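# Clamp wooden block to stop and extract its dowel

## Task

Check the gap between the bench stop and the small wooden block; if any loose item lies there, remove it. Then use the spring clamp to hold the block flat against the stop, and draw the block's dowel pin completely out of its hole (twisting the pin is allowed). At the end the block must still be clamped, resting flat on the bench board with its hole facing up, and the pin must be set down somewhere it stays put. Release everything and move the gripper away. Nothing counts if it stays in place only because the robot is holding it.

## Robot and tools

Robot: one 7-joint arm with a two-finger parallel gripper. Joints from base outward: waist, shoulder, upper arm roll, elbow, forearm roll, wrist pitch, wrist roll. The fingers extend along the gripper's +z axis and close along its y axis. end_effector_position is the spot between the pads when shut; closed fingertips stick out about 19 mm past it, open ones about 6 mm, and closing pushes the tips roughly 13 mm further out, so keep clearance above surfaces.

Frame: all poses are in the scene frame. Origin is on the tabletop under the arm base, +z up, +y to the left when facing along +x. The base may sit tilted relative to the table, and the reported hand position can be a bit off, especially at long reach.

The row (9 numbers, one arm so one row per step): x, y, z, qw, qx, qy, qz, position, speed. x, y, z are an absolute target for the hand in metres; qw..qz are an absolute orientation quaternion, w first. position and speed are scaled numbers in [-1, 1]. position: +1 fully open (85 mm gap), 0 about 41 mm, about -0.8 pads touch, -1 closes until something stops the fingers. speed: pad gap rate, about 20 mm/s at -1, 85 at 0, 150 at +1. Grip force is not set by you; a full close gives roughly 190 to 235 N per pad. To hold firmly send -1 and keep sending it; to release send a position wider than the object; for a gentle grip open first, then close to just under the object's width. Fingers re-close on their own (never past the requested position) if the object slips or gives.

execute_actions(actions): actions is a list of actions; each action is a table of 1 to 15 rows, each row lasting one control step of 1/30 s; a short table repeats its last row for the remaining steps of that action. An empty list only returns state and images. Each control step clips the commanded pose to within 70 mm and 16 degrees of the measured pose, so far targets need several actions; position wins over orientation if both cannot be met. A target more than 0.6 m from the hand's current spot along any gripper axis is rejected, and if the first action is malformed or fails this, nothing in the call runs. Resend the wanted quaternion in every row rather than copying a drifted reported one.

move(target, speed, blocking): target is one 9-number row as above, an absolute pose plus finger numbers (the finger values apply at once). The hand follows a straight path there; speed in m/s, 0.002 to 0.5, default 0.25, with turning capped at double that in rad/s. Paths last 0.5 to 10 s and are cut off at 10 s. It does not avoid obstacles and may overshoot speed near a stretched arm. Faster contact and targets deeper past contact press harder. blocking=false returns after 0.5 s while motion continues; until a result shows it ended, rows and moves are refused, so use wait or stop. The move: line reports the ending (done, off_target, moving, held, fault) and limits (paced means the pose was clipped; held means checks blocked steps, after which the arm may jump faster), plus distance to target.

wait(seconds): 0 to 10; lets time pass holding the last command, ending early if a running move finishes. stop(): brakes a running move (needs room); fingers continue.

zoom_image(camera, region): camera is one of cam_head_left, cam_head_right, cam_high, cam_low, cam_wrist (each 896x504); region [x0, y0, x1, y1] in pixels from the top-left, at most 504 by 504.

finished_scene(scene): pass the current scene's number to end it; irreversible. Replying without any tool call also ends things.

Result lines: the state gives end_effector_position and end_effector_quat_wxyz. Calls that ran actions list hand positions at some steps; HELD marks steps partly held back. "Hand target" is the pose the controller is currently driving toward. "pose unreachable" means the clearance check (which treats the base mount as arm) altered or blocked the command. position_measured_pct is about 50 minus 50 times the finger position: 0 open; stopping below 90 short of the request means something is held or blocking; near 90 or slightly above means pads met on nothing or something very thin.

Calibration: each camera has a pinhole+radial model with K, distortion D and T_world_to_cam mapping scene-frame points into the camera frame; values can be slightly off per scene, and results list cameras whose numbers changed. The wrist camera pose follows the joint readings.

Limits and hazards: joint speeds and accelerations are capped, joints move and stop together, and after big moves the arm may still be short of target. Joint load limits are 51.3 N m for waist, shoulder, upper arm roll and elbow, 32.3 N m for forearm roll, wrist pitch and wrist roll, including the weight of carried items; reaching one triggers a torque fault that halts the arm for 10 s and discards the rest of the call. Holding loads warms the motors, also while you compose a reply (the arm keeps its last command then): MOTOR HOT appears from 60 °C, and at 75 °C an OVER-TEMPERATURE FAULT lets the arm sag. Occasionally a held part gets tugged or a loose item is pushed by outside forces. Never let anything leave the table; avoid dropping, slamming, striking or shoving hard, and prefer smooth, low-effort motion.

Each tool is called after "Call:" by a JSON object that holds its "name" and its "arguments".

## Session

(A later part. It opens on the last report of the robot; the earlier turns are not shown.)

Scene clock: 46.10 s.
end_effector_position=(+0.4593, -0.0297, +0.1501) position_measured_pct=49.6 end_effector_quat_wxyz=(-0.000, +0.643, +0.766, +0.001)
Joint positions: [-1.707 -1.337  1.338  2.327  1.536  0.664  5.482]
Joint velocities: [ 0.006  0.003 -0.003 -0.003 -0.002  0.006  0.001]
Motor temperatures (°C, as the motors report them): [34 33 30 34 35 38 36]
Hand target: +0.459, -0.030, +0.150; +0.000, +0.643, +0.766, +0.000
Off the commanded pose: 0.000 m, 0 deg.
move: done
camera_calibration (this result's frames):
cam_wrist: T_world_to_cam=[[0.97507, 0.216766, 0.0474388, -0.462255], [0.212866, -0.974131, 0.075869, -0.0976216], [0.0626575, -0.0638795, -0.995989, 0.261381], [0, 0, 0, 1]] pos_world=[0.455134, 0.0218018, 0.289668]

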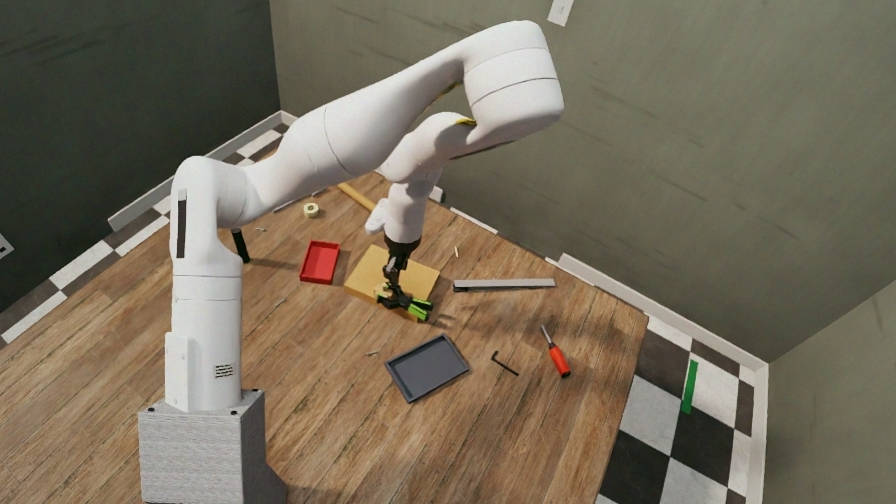

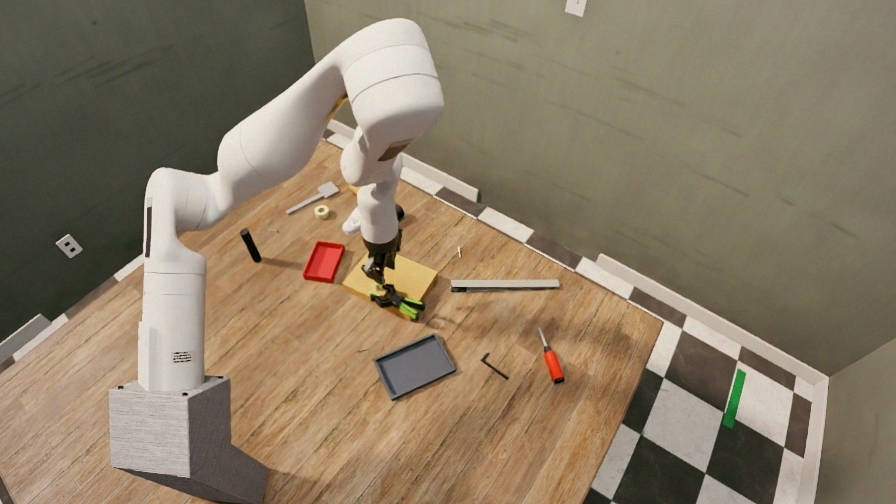

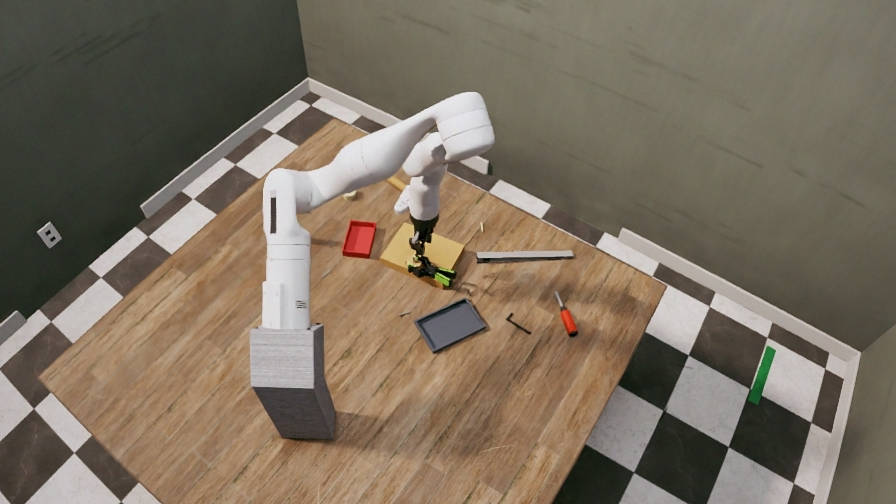

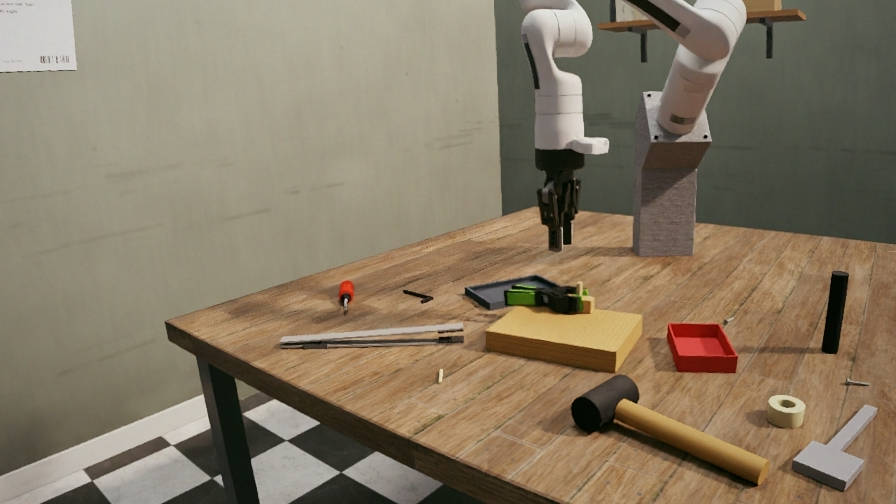

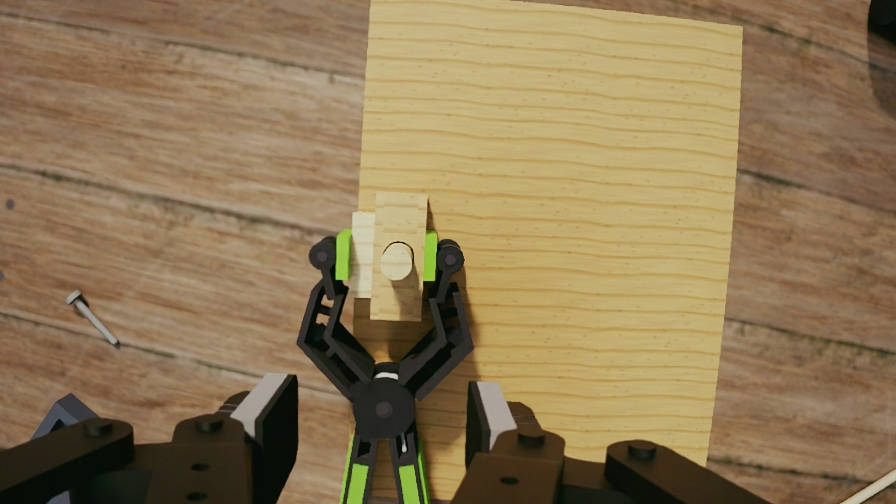

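Call:
{"name": "move", "arguments": {"target": [0.4538,0.0017,0.11,0,0.6428,0.766,0,-0.35,0.5]}}

Call:
{"name": "move", "arguments": {"target": [0.4538,0.0017,0.078,0,0.6428,0.766,0,-0.35,0.5], "speed": 0.06}}

Call:
{"name": "zoom_image", "arguments": {"camera": "cam_low", "region": [520, 240, 640, 340]}}

Scene clock: 47.37 s.
end_effector_position=(+0.4540, +0.0015, +0.1101) position_measured_pct=67.5 end_effector_quat_wxyz=(+0.001, +0.643, +0.766, +0.000)
Joint positions: [-1.87  -1.347  1.368  2.37   1.795  0.721  5.181]
Joint velocities: [-0.006 -0.001  0.    -0.     0.001 -0.001 -0.001]
Motor temperatures (°C, as the motors report them): [34 33 30 34 35 38 36]
Hand target: +0.454, +0.002, +0.110; +0.000, +0.643, +0.766, +0.000
Off the commanded pose: 0.000 m, 0 deg.
move: done
camera_calibration (this result's frames):
cam_wrist: T_world_to_cam=[[0.975198, 0.21622, 0.0473017, -0.462058], [0.212194, -0.974108, 0.0780168, -0.0630425], [0.0629457, -0.0660447, -0.995829, 0.223755], [0, 0, 0, 1]] pos_world=[0.449891, 0.0532734, 0.249596]

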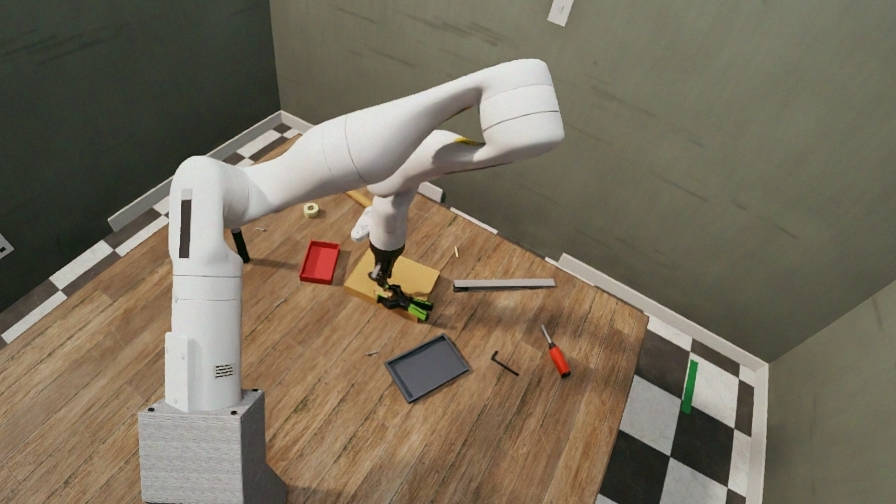

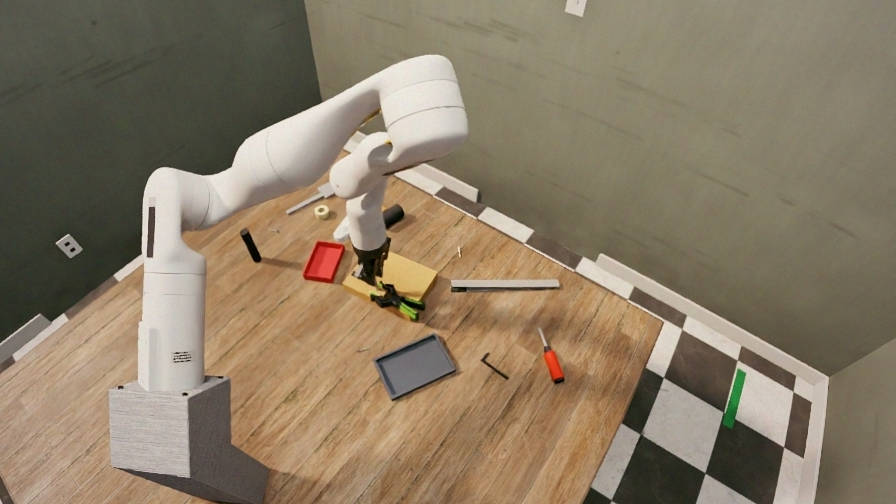

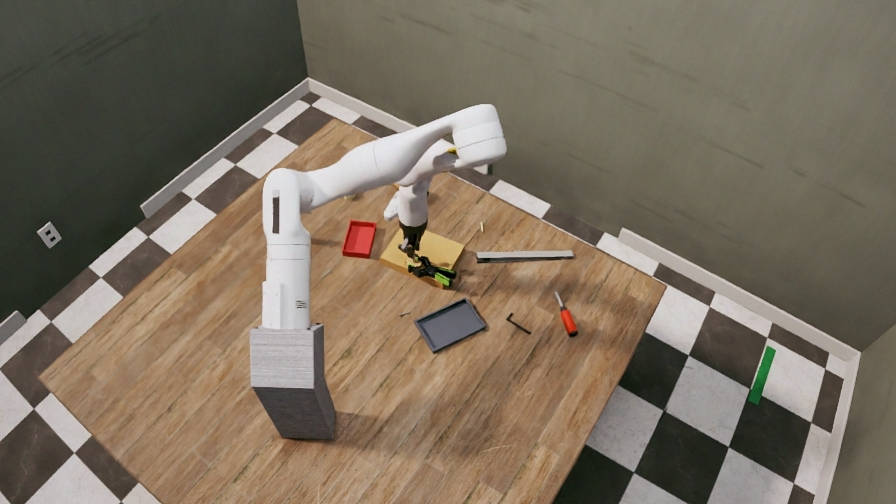

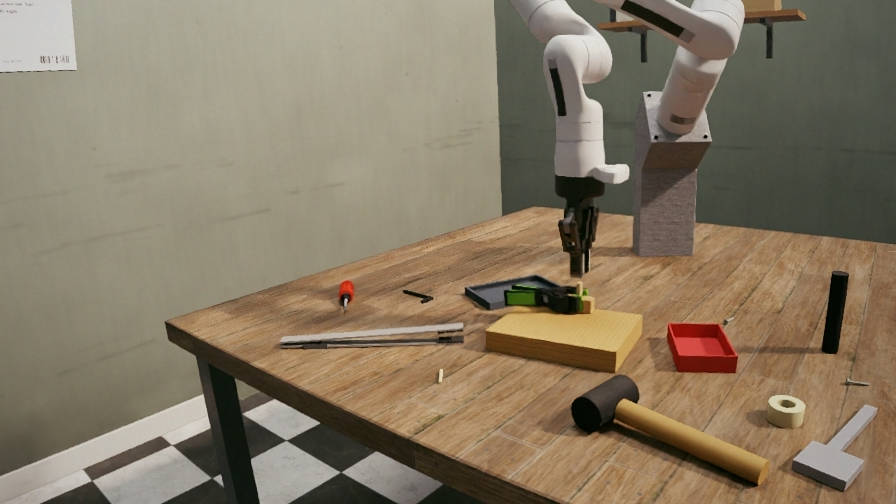

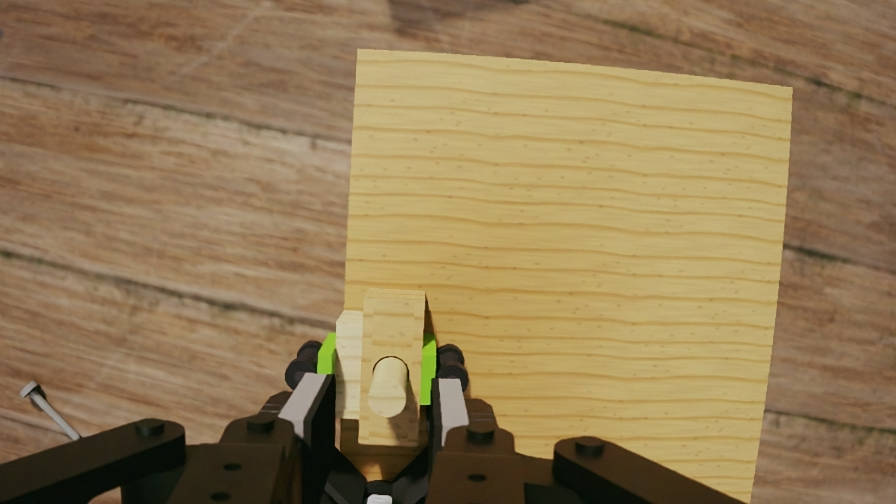

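Scene clock: 48.17 s.
end_effector_position=(+0.4537, +0.0016, +0.0791) position_measured_pct=67.5 end_effector_quat_wxyz=(+0.001, +0.643, +0.766, -0.000)
Joint positions: [-1.957 -1.402  1.415  2.343  1.907  0.761  5.126]
Joint velocities: [-0.    -0.001  0.     0.001  0.004 -0.001 -0.003]
Motor temperatures (°C, as the motors report them): [34 33 30 34 35 38 36]
Hand target: +0.454, +0.002, +0.078; +0.000, +0.643, +0.766, -0.000
Off the commanded pose: 0.001 m, 0 deg.
move: done
camera_calibration (this result's frames):
cam_wrist: T_world_to_cam=[[0.974936, 0.217431, 0.0471561, -0.460143], [0.213404, -0.973831, 0.0781776, -0.0610613], [0.0629203, -0.0661548, -0.995824, 0.192885], [0, 0, 0, 1]] pos_world=[0.449504, 0.0533462, 0.218551]

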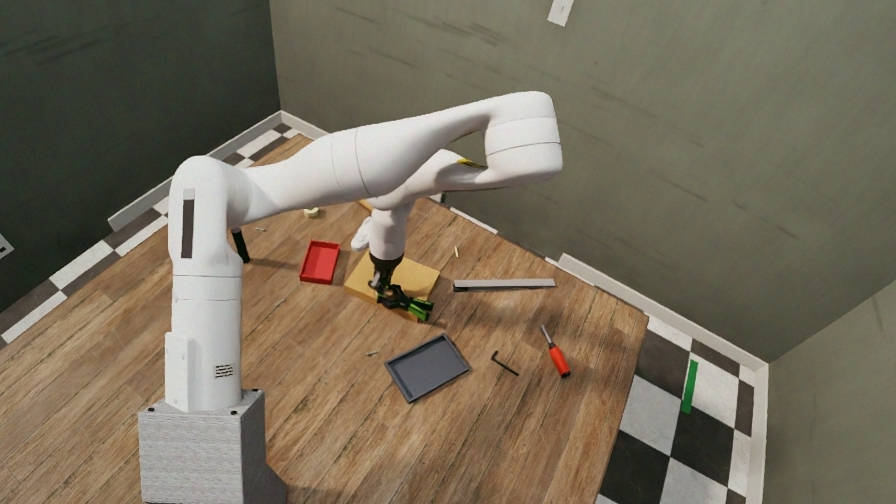

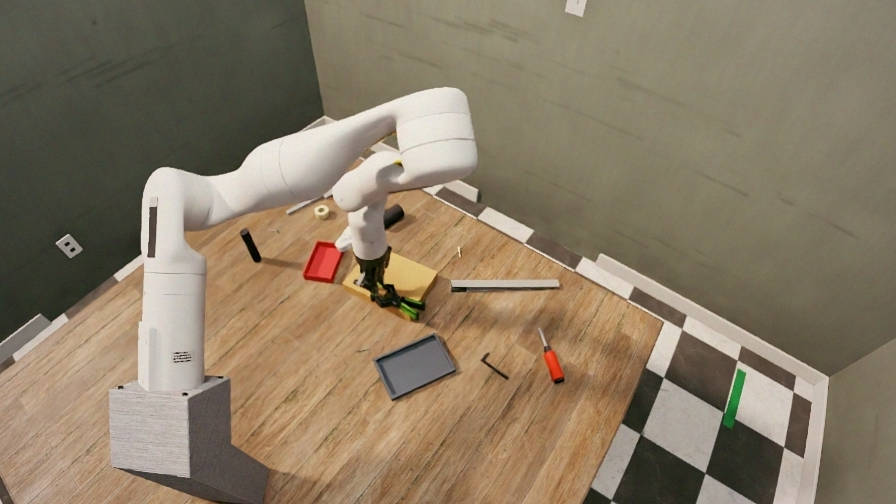

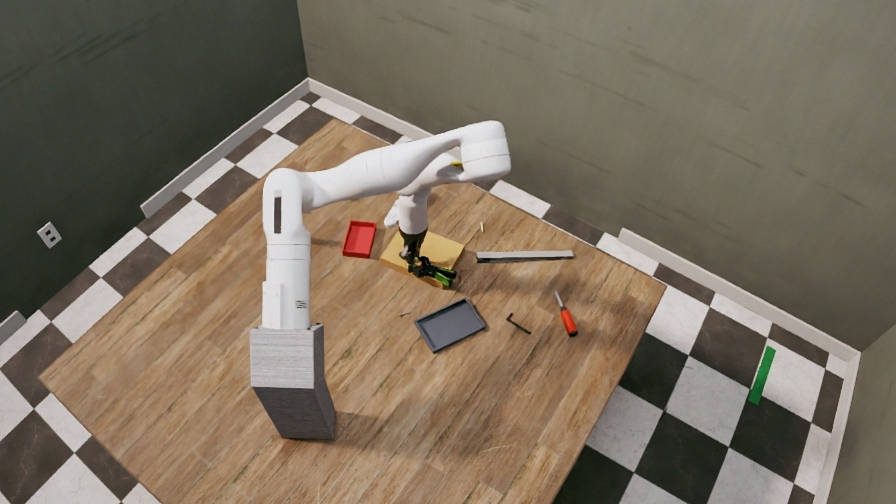

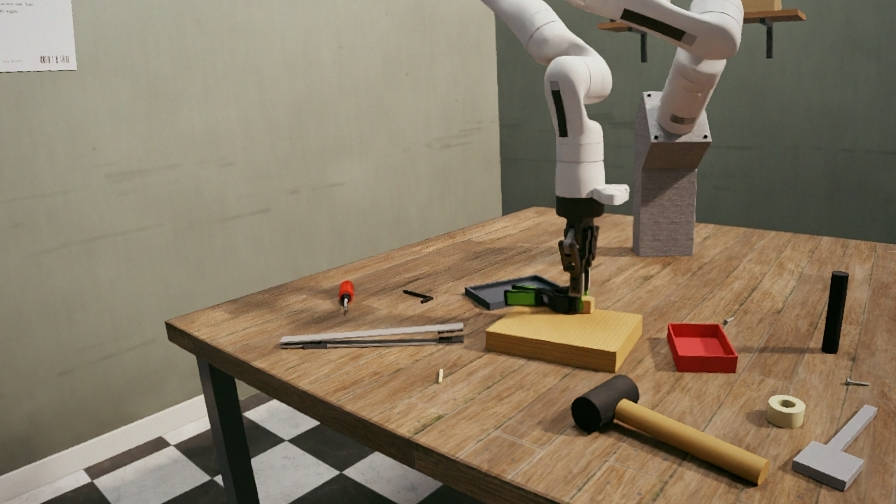

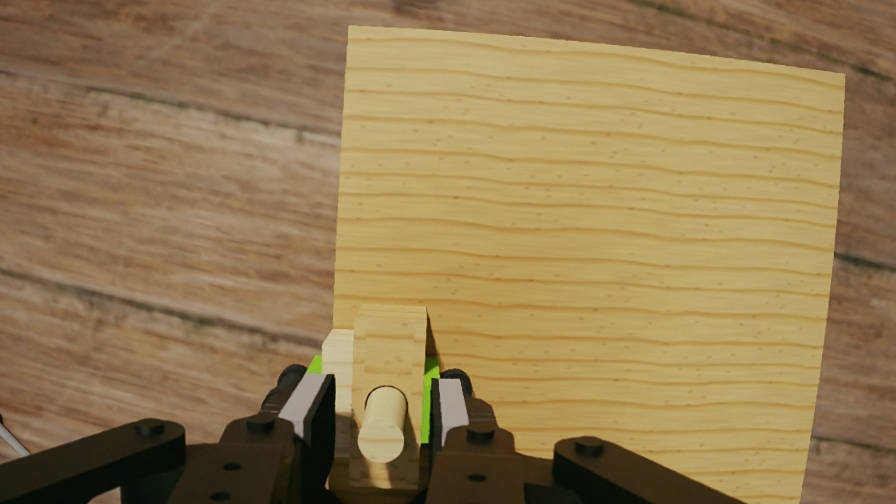

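Region (520, 240, 640, 340) of cam_low's 896x504 image, scaled by 4.200, with more detail than that image has.

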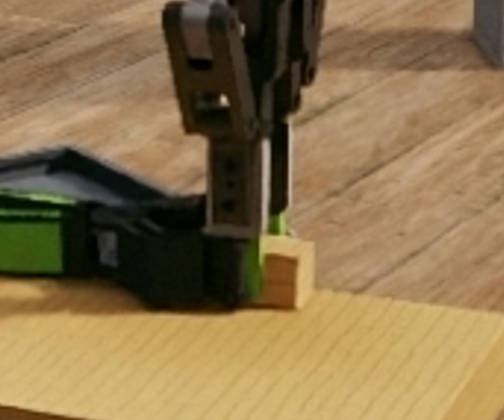

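Call:
{"name": "execute_actions", "arguments": {"actions": [[[0.4538,0.0017,0.082,0,0.6428,0.766,0,-0.35,0]],[[0.4538,0.0017,0.082,0,0.6428,0.766,0,-1,-0.3]],[[0.4538,0.0017,0.082,0,0.6428,0.766,0,-1,-0.3]]]}}

Call:
{"name": "move", "arguments": {"target": [0.4538,0.0017,0.086,0,0.5,0.866,0,-1,-0.3], "speed": 0.15}}

Call:
{"name": "zoom_image", "arguments": {"camera": "cam_low", "region": [520, 240, 640, 340]}}

Scene clock: 49.93 s.
end_effector_position=(+0.4541, +0.0017, +0.0822) position_measured_pct=86.1 end_effector_quat_wxyz=(+0.000, +0.643, +0.766, +0.000)
Joint positions: [-1.948 -1.395  1.41   2.345  1.894  0.755  5.132]
Joint velocities: [ 0.    -0.001  0.     0.001  0.001 -0.002  0.   ]
Motor temperatures (°C, as the motors report them): [34 33 30 34 35 38 36]
Hand target: +0.454, +0.002, +0.082; -0.000, +0.643, +0.766, +0.000
Off the commanded pose: 0.000 m, 0 deg.
Step readings (end_effector_position; steps 1 to 15: 1st action; 16 to 30: 2nd action; 31 to 45: 3rd action):
0: (+0.4537, +0.0016, +0.0791)
1: (+0.4538, +0.0014, +0.0794)
2: (+0.4539, +0.0008, +0.0808)
4: (+0.4540, +0.0012, +0.0819)
8: (+0.4538, +0.0018, +0.0820)
15: (+0.4538, +0.0017, +0.0820)
16: (+0.4538, +0.0017, +0.0820)
17: (+0.4538, +0.0017, +0.0820)
19: (+0.4538, +0.0017, +0.0820)
23: (+0.4540, +0.0017, +0.0820)
30: (+0.4541, +0.0017, +0.0822)
31: (+0.4541, +0.0017, +0.0822)
32: (+0.4541, +0.0017, +0.0822)
34: (+0.4541, +0.0017, +0.0822)
38: (+0.4541, +0.0017, +0.0822)
45: end_effector_position above
camera_calibration (this result's frames):
cam_wrist: T_world_to_cam=[[0.975028, 0.216988, 0.0472884, -0.460811], [0.213015, -0.973996, 0.0771796, -0.0609703], [0.0628057, -0.0651792, -0.995895, 0.196081], [0, 0, 0, 1]] pos_world=[0.449977, 0.0533861, 0.221773]

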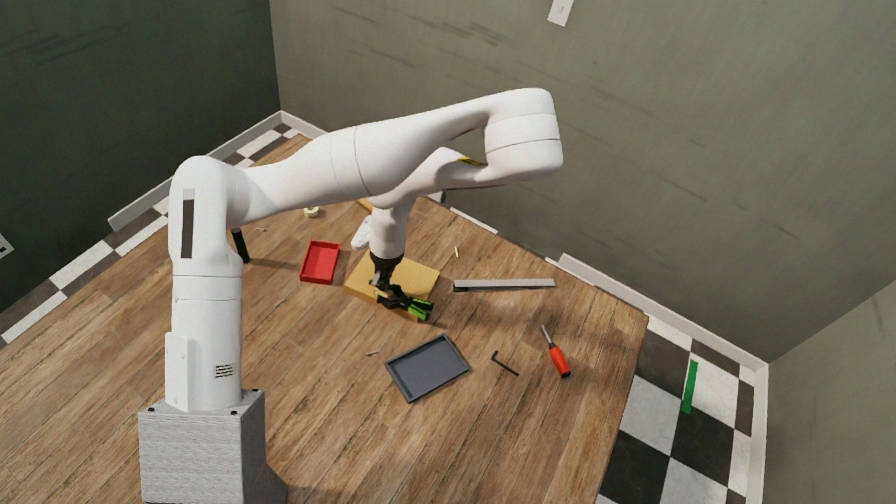

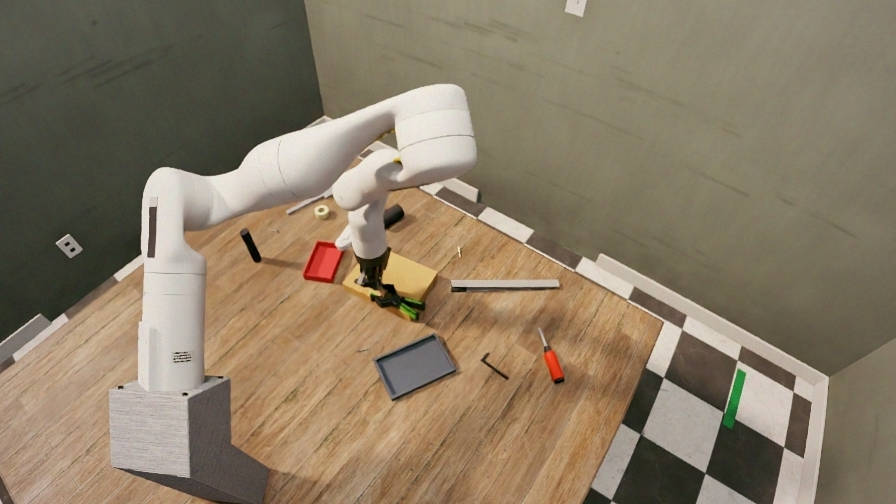

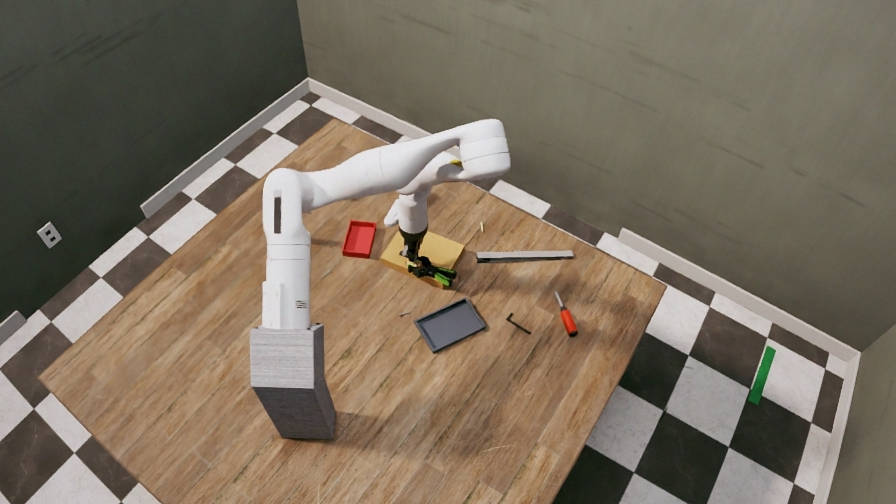

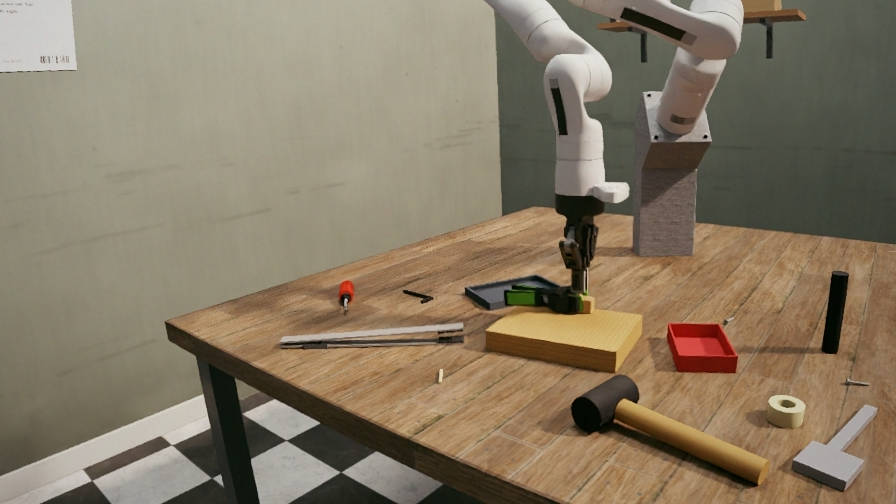

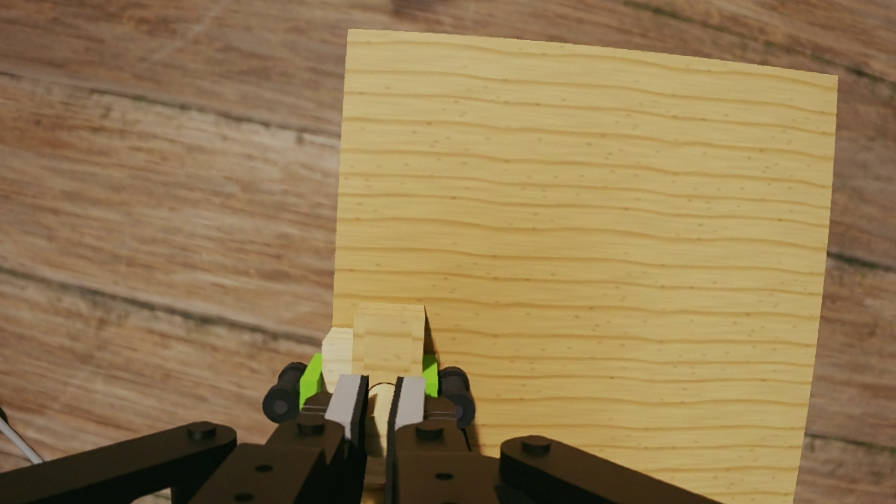

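Scene clock: 51.40 s.
end_effector_position=(+0.4539, +0.0018, +0.0856) position_measured_pct=86.1 end_effector_quat_wxyz=(-0.000, +0.500, +0.866, +0.000)
Joint positions: [-1.934 -1.325  1.462  2.348  1.912  0.67   5.439]
Joint velocities: [ 0.     0.002 -0.     0.001 -0.002  0.     0.003]
Motor temperatures (°C, as the motors report them): [34 33 30 34 35 38 36]
Hand target: +0.454, +0.002, +0.086; +0.000, +0.500, +0.866, +0.000
Off the commanded pose: 0.000 m, 0 deg.
move: done
camera_calibration (this result's frames):
cam_wrist: T_world_to_cam=[[0.842345, 0.536907, 0.0467528, -0.401096], [0.532898, -0.842715, 0.0764869, -0.206477], [0.0804657, -0.0395139, -0.995974, 0.191358], [0, 0, 0, 1]] pos_world=[0.432494, 0.0489111, 0.225132]

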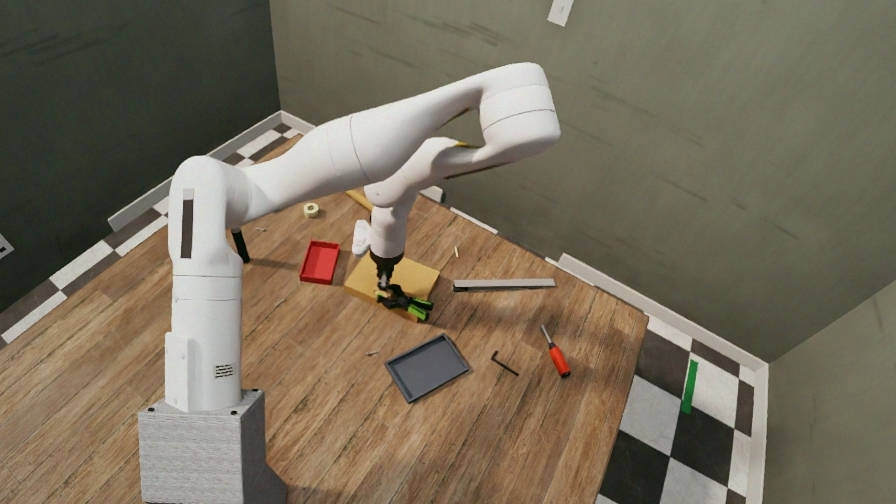

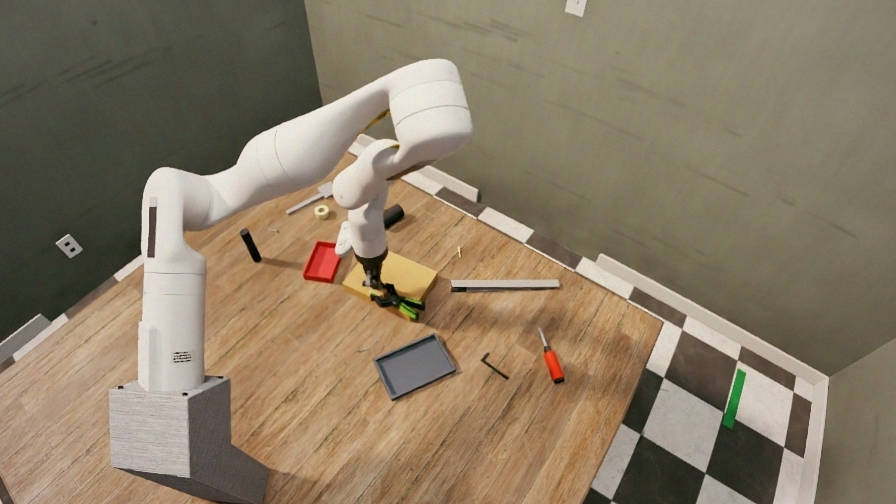

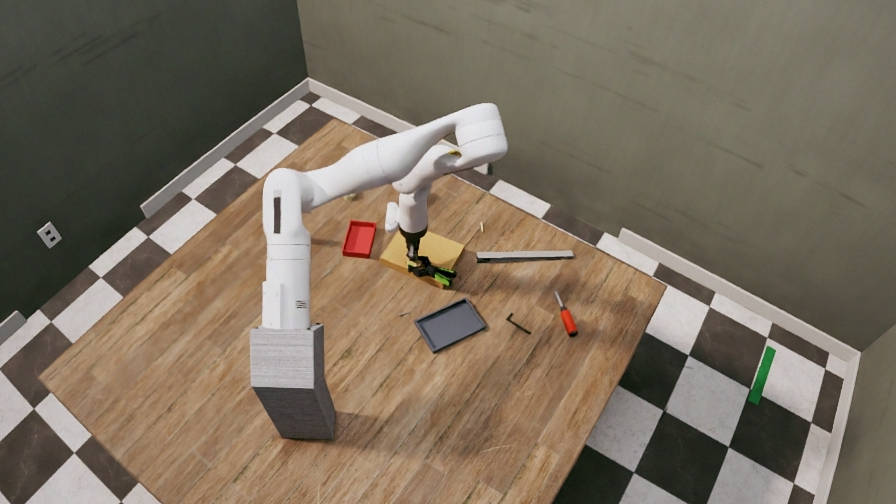

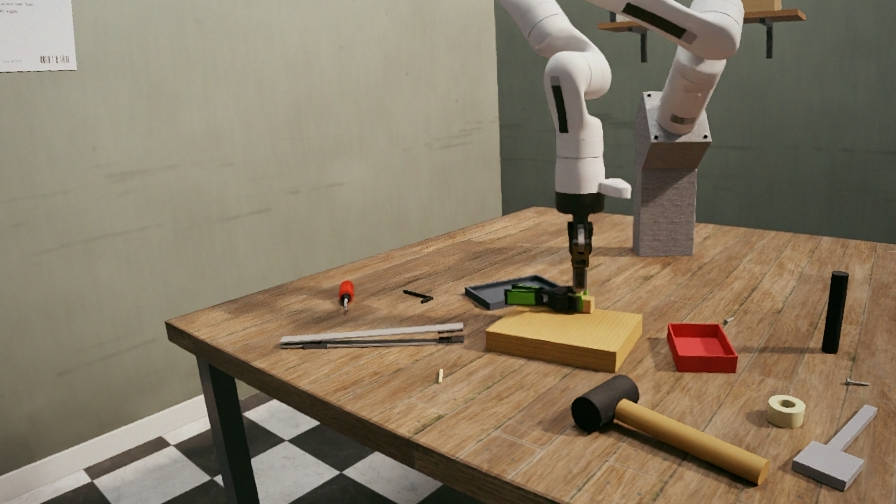

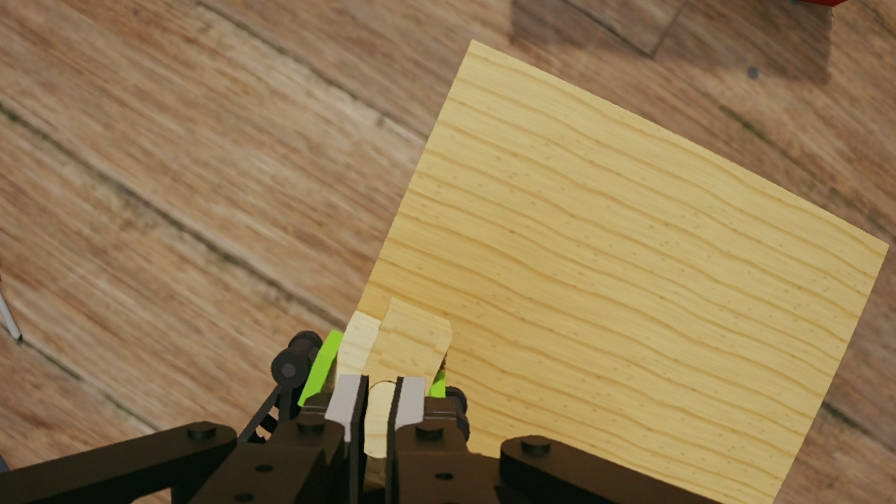

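Region (520, 240, 640, 340) of cam_low's 896x504 image, scaled by 4.200, with more detail than that image has.

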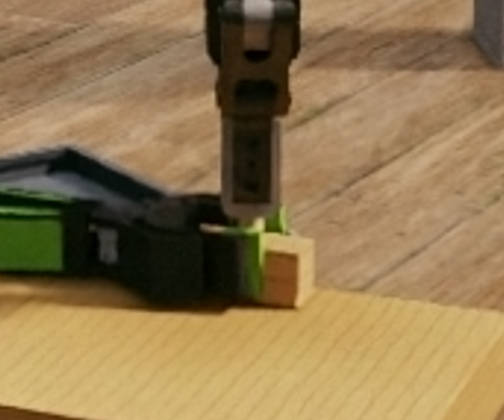

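Call:
{"name": "move", "arguments": {"target": [0.4538,0.0017,0.094,0,0.1305,0.9914,0,-1,-0.3], "speed": 0.25}}

Call:
{"name": "zoom_image", "arguments": {"camera": "cam_low", "region": [520, 240, 640, 340]}}

Scene clock: 53.57 s.
end_effector_position=(+0.4540, +0.0017, +0.0939) position_measured_pct=86.1 end_effector_quat_wxyz=(+0.000, +0.131, +0.991, +0.000)
Joint positions: [-1.912 -1.146  1.598  2.356  2.017  0.457  6.07 ]
Joint velocities: [-0.     0.005  0.    -0.002 -0.005 -0.002  0.005]
Motor temperatures (°C, as the motors report them): [34 33 30 34 35 38 36]
Hand target: +0.454, +0.002, +0.094; +0.000, +0.130, +0.991, +0.000
Off the commanded pose: 0.000 m, 0 deg.
move: done
camera_calibration (this result's frames):
cam_wrist: T_world_to_cam=[[0.215592, 0.975351, 0.0470233, -0.117709], [0.972696, -0.218744, 0.077553, -0.408089], [0.0859274, 0.0290195, -0.995879, 0.197022], [0, 0, 0, 1]] pos_world=[0.405394, 0.0198227, 0.233394]

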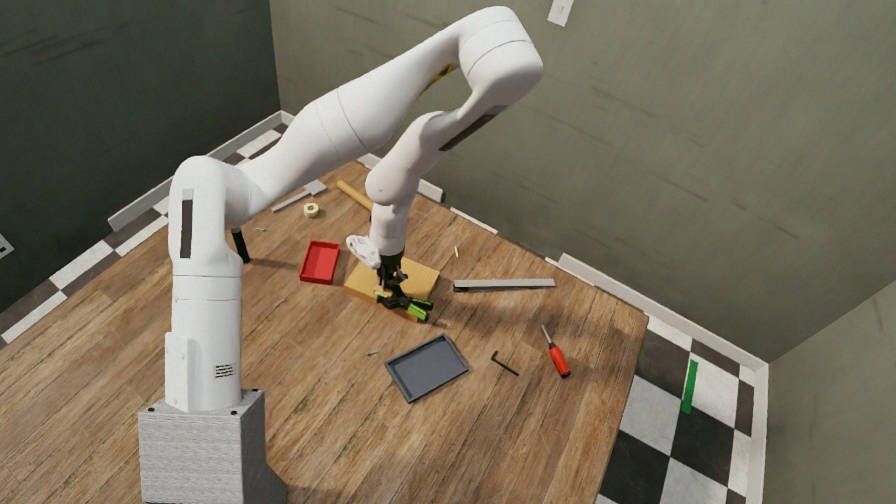

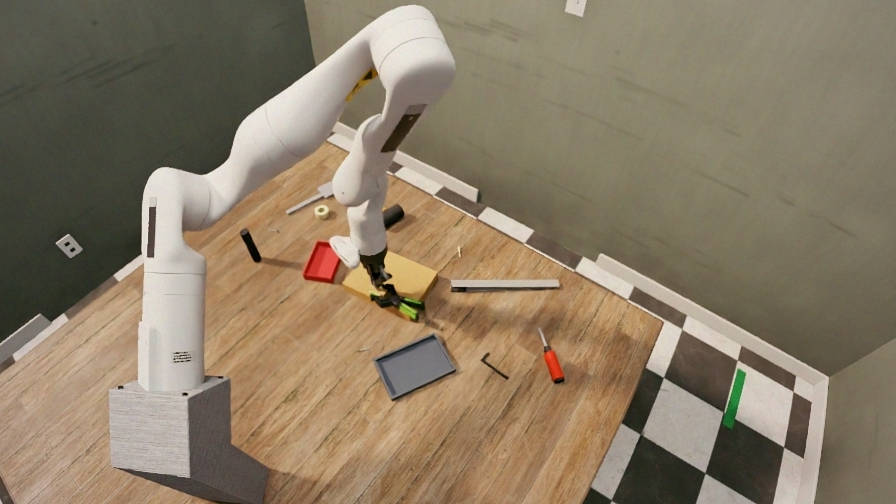

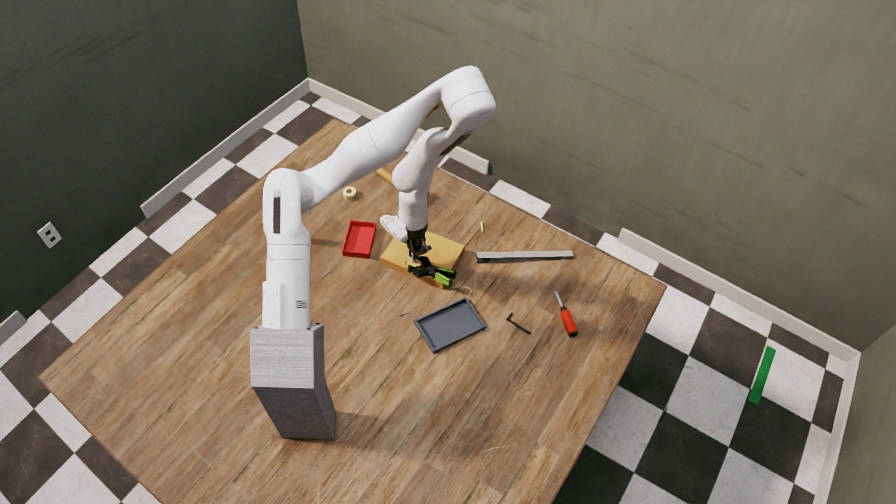

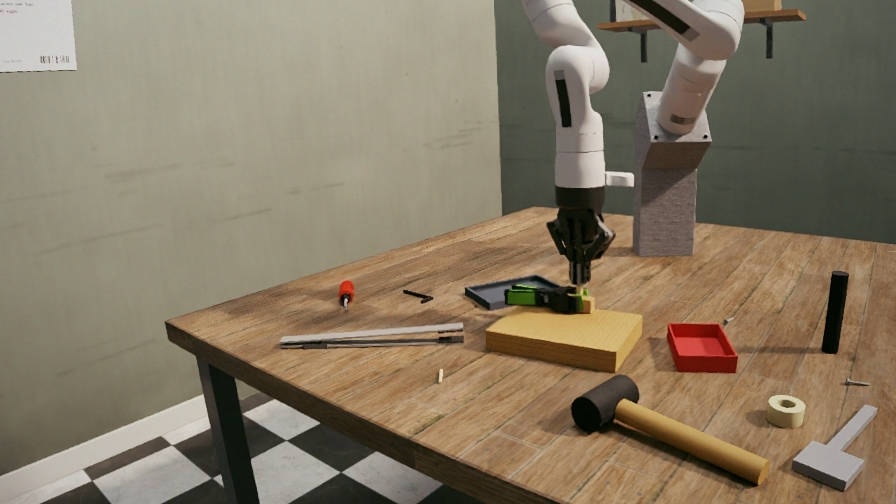

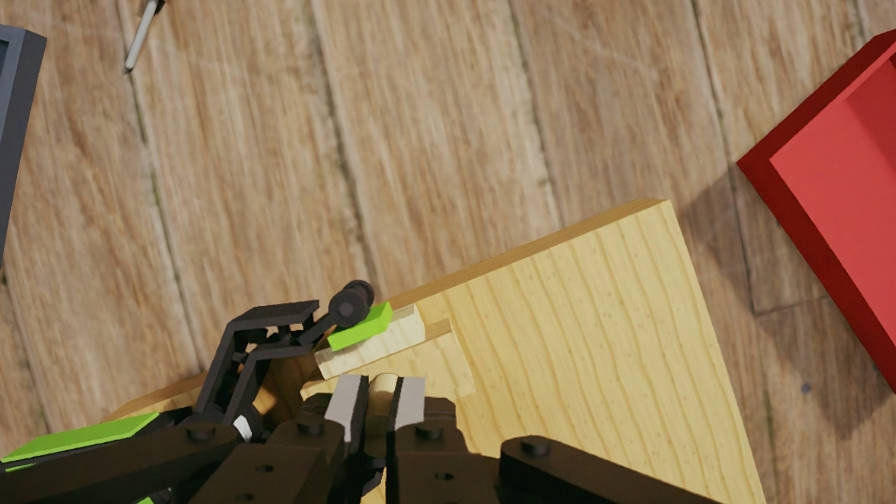

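Region (520, 240, 640, 340) of cam_low's 896x504 image, scaled by 4.200, with more detail than that image has.

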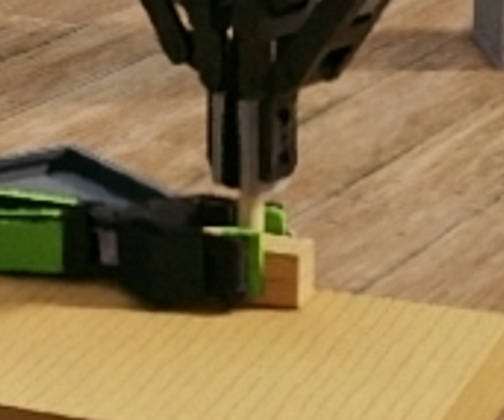

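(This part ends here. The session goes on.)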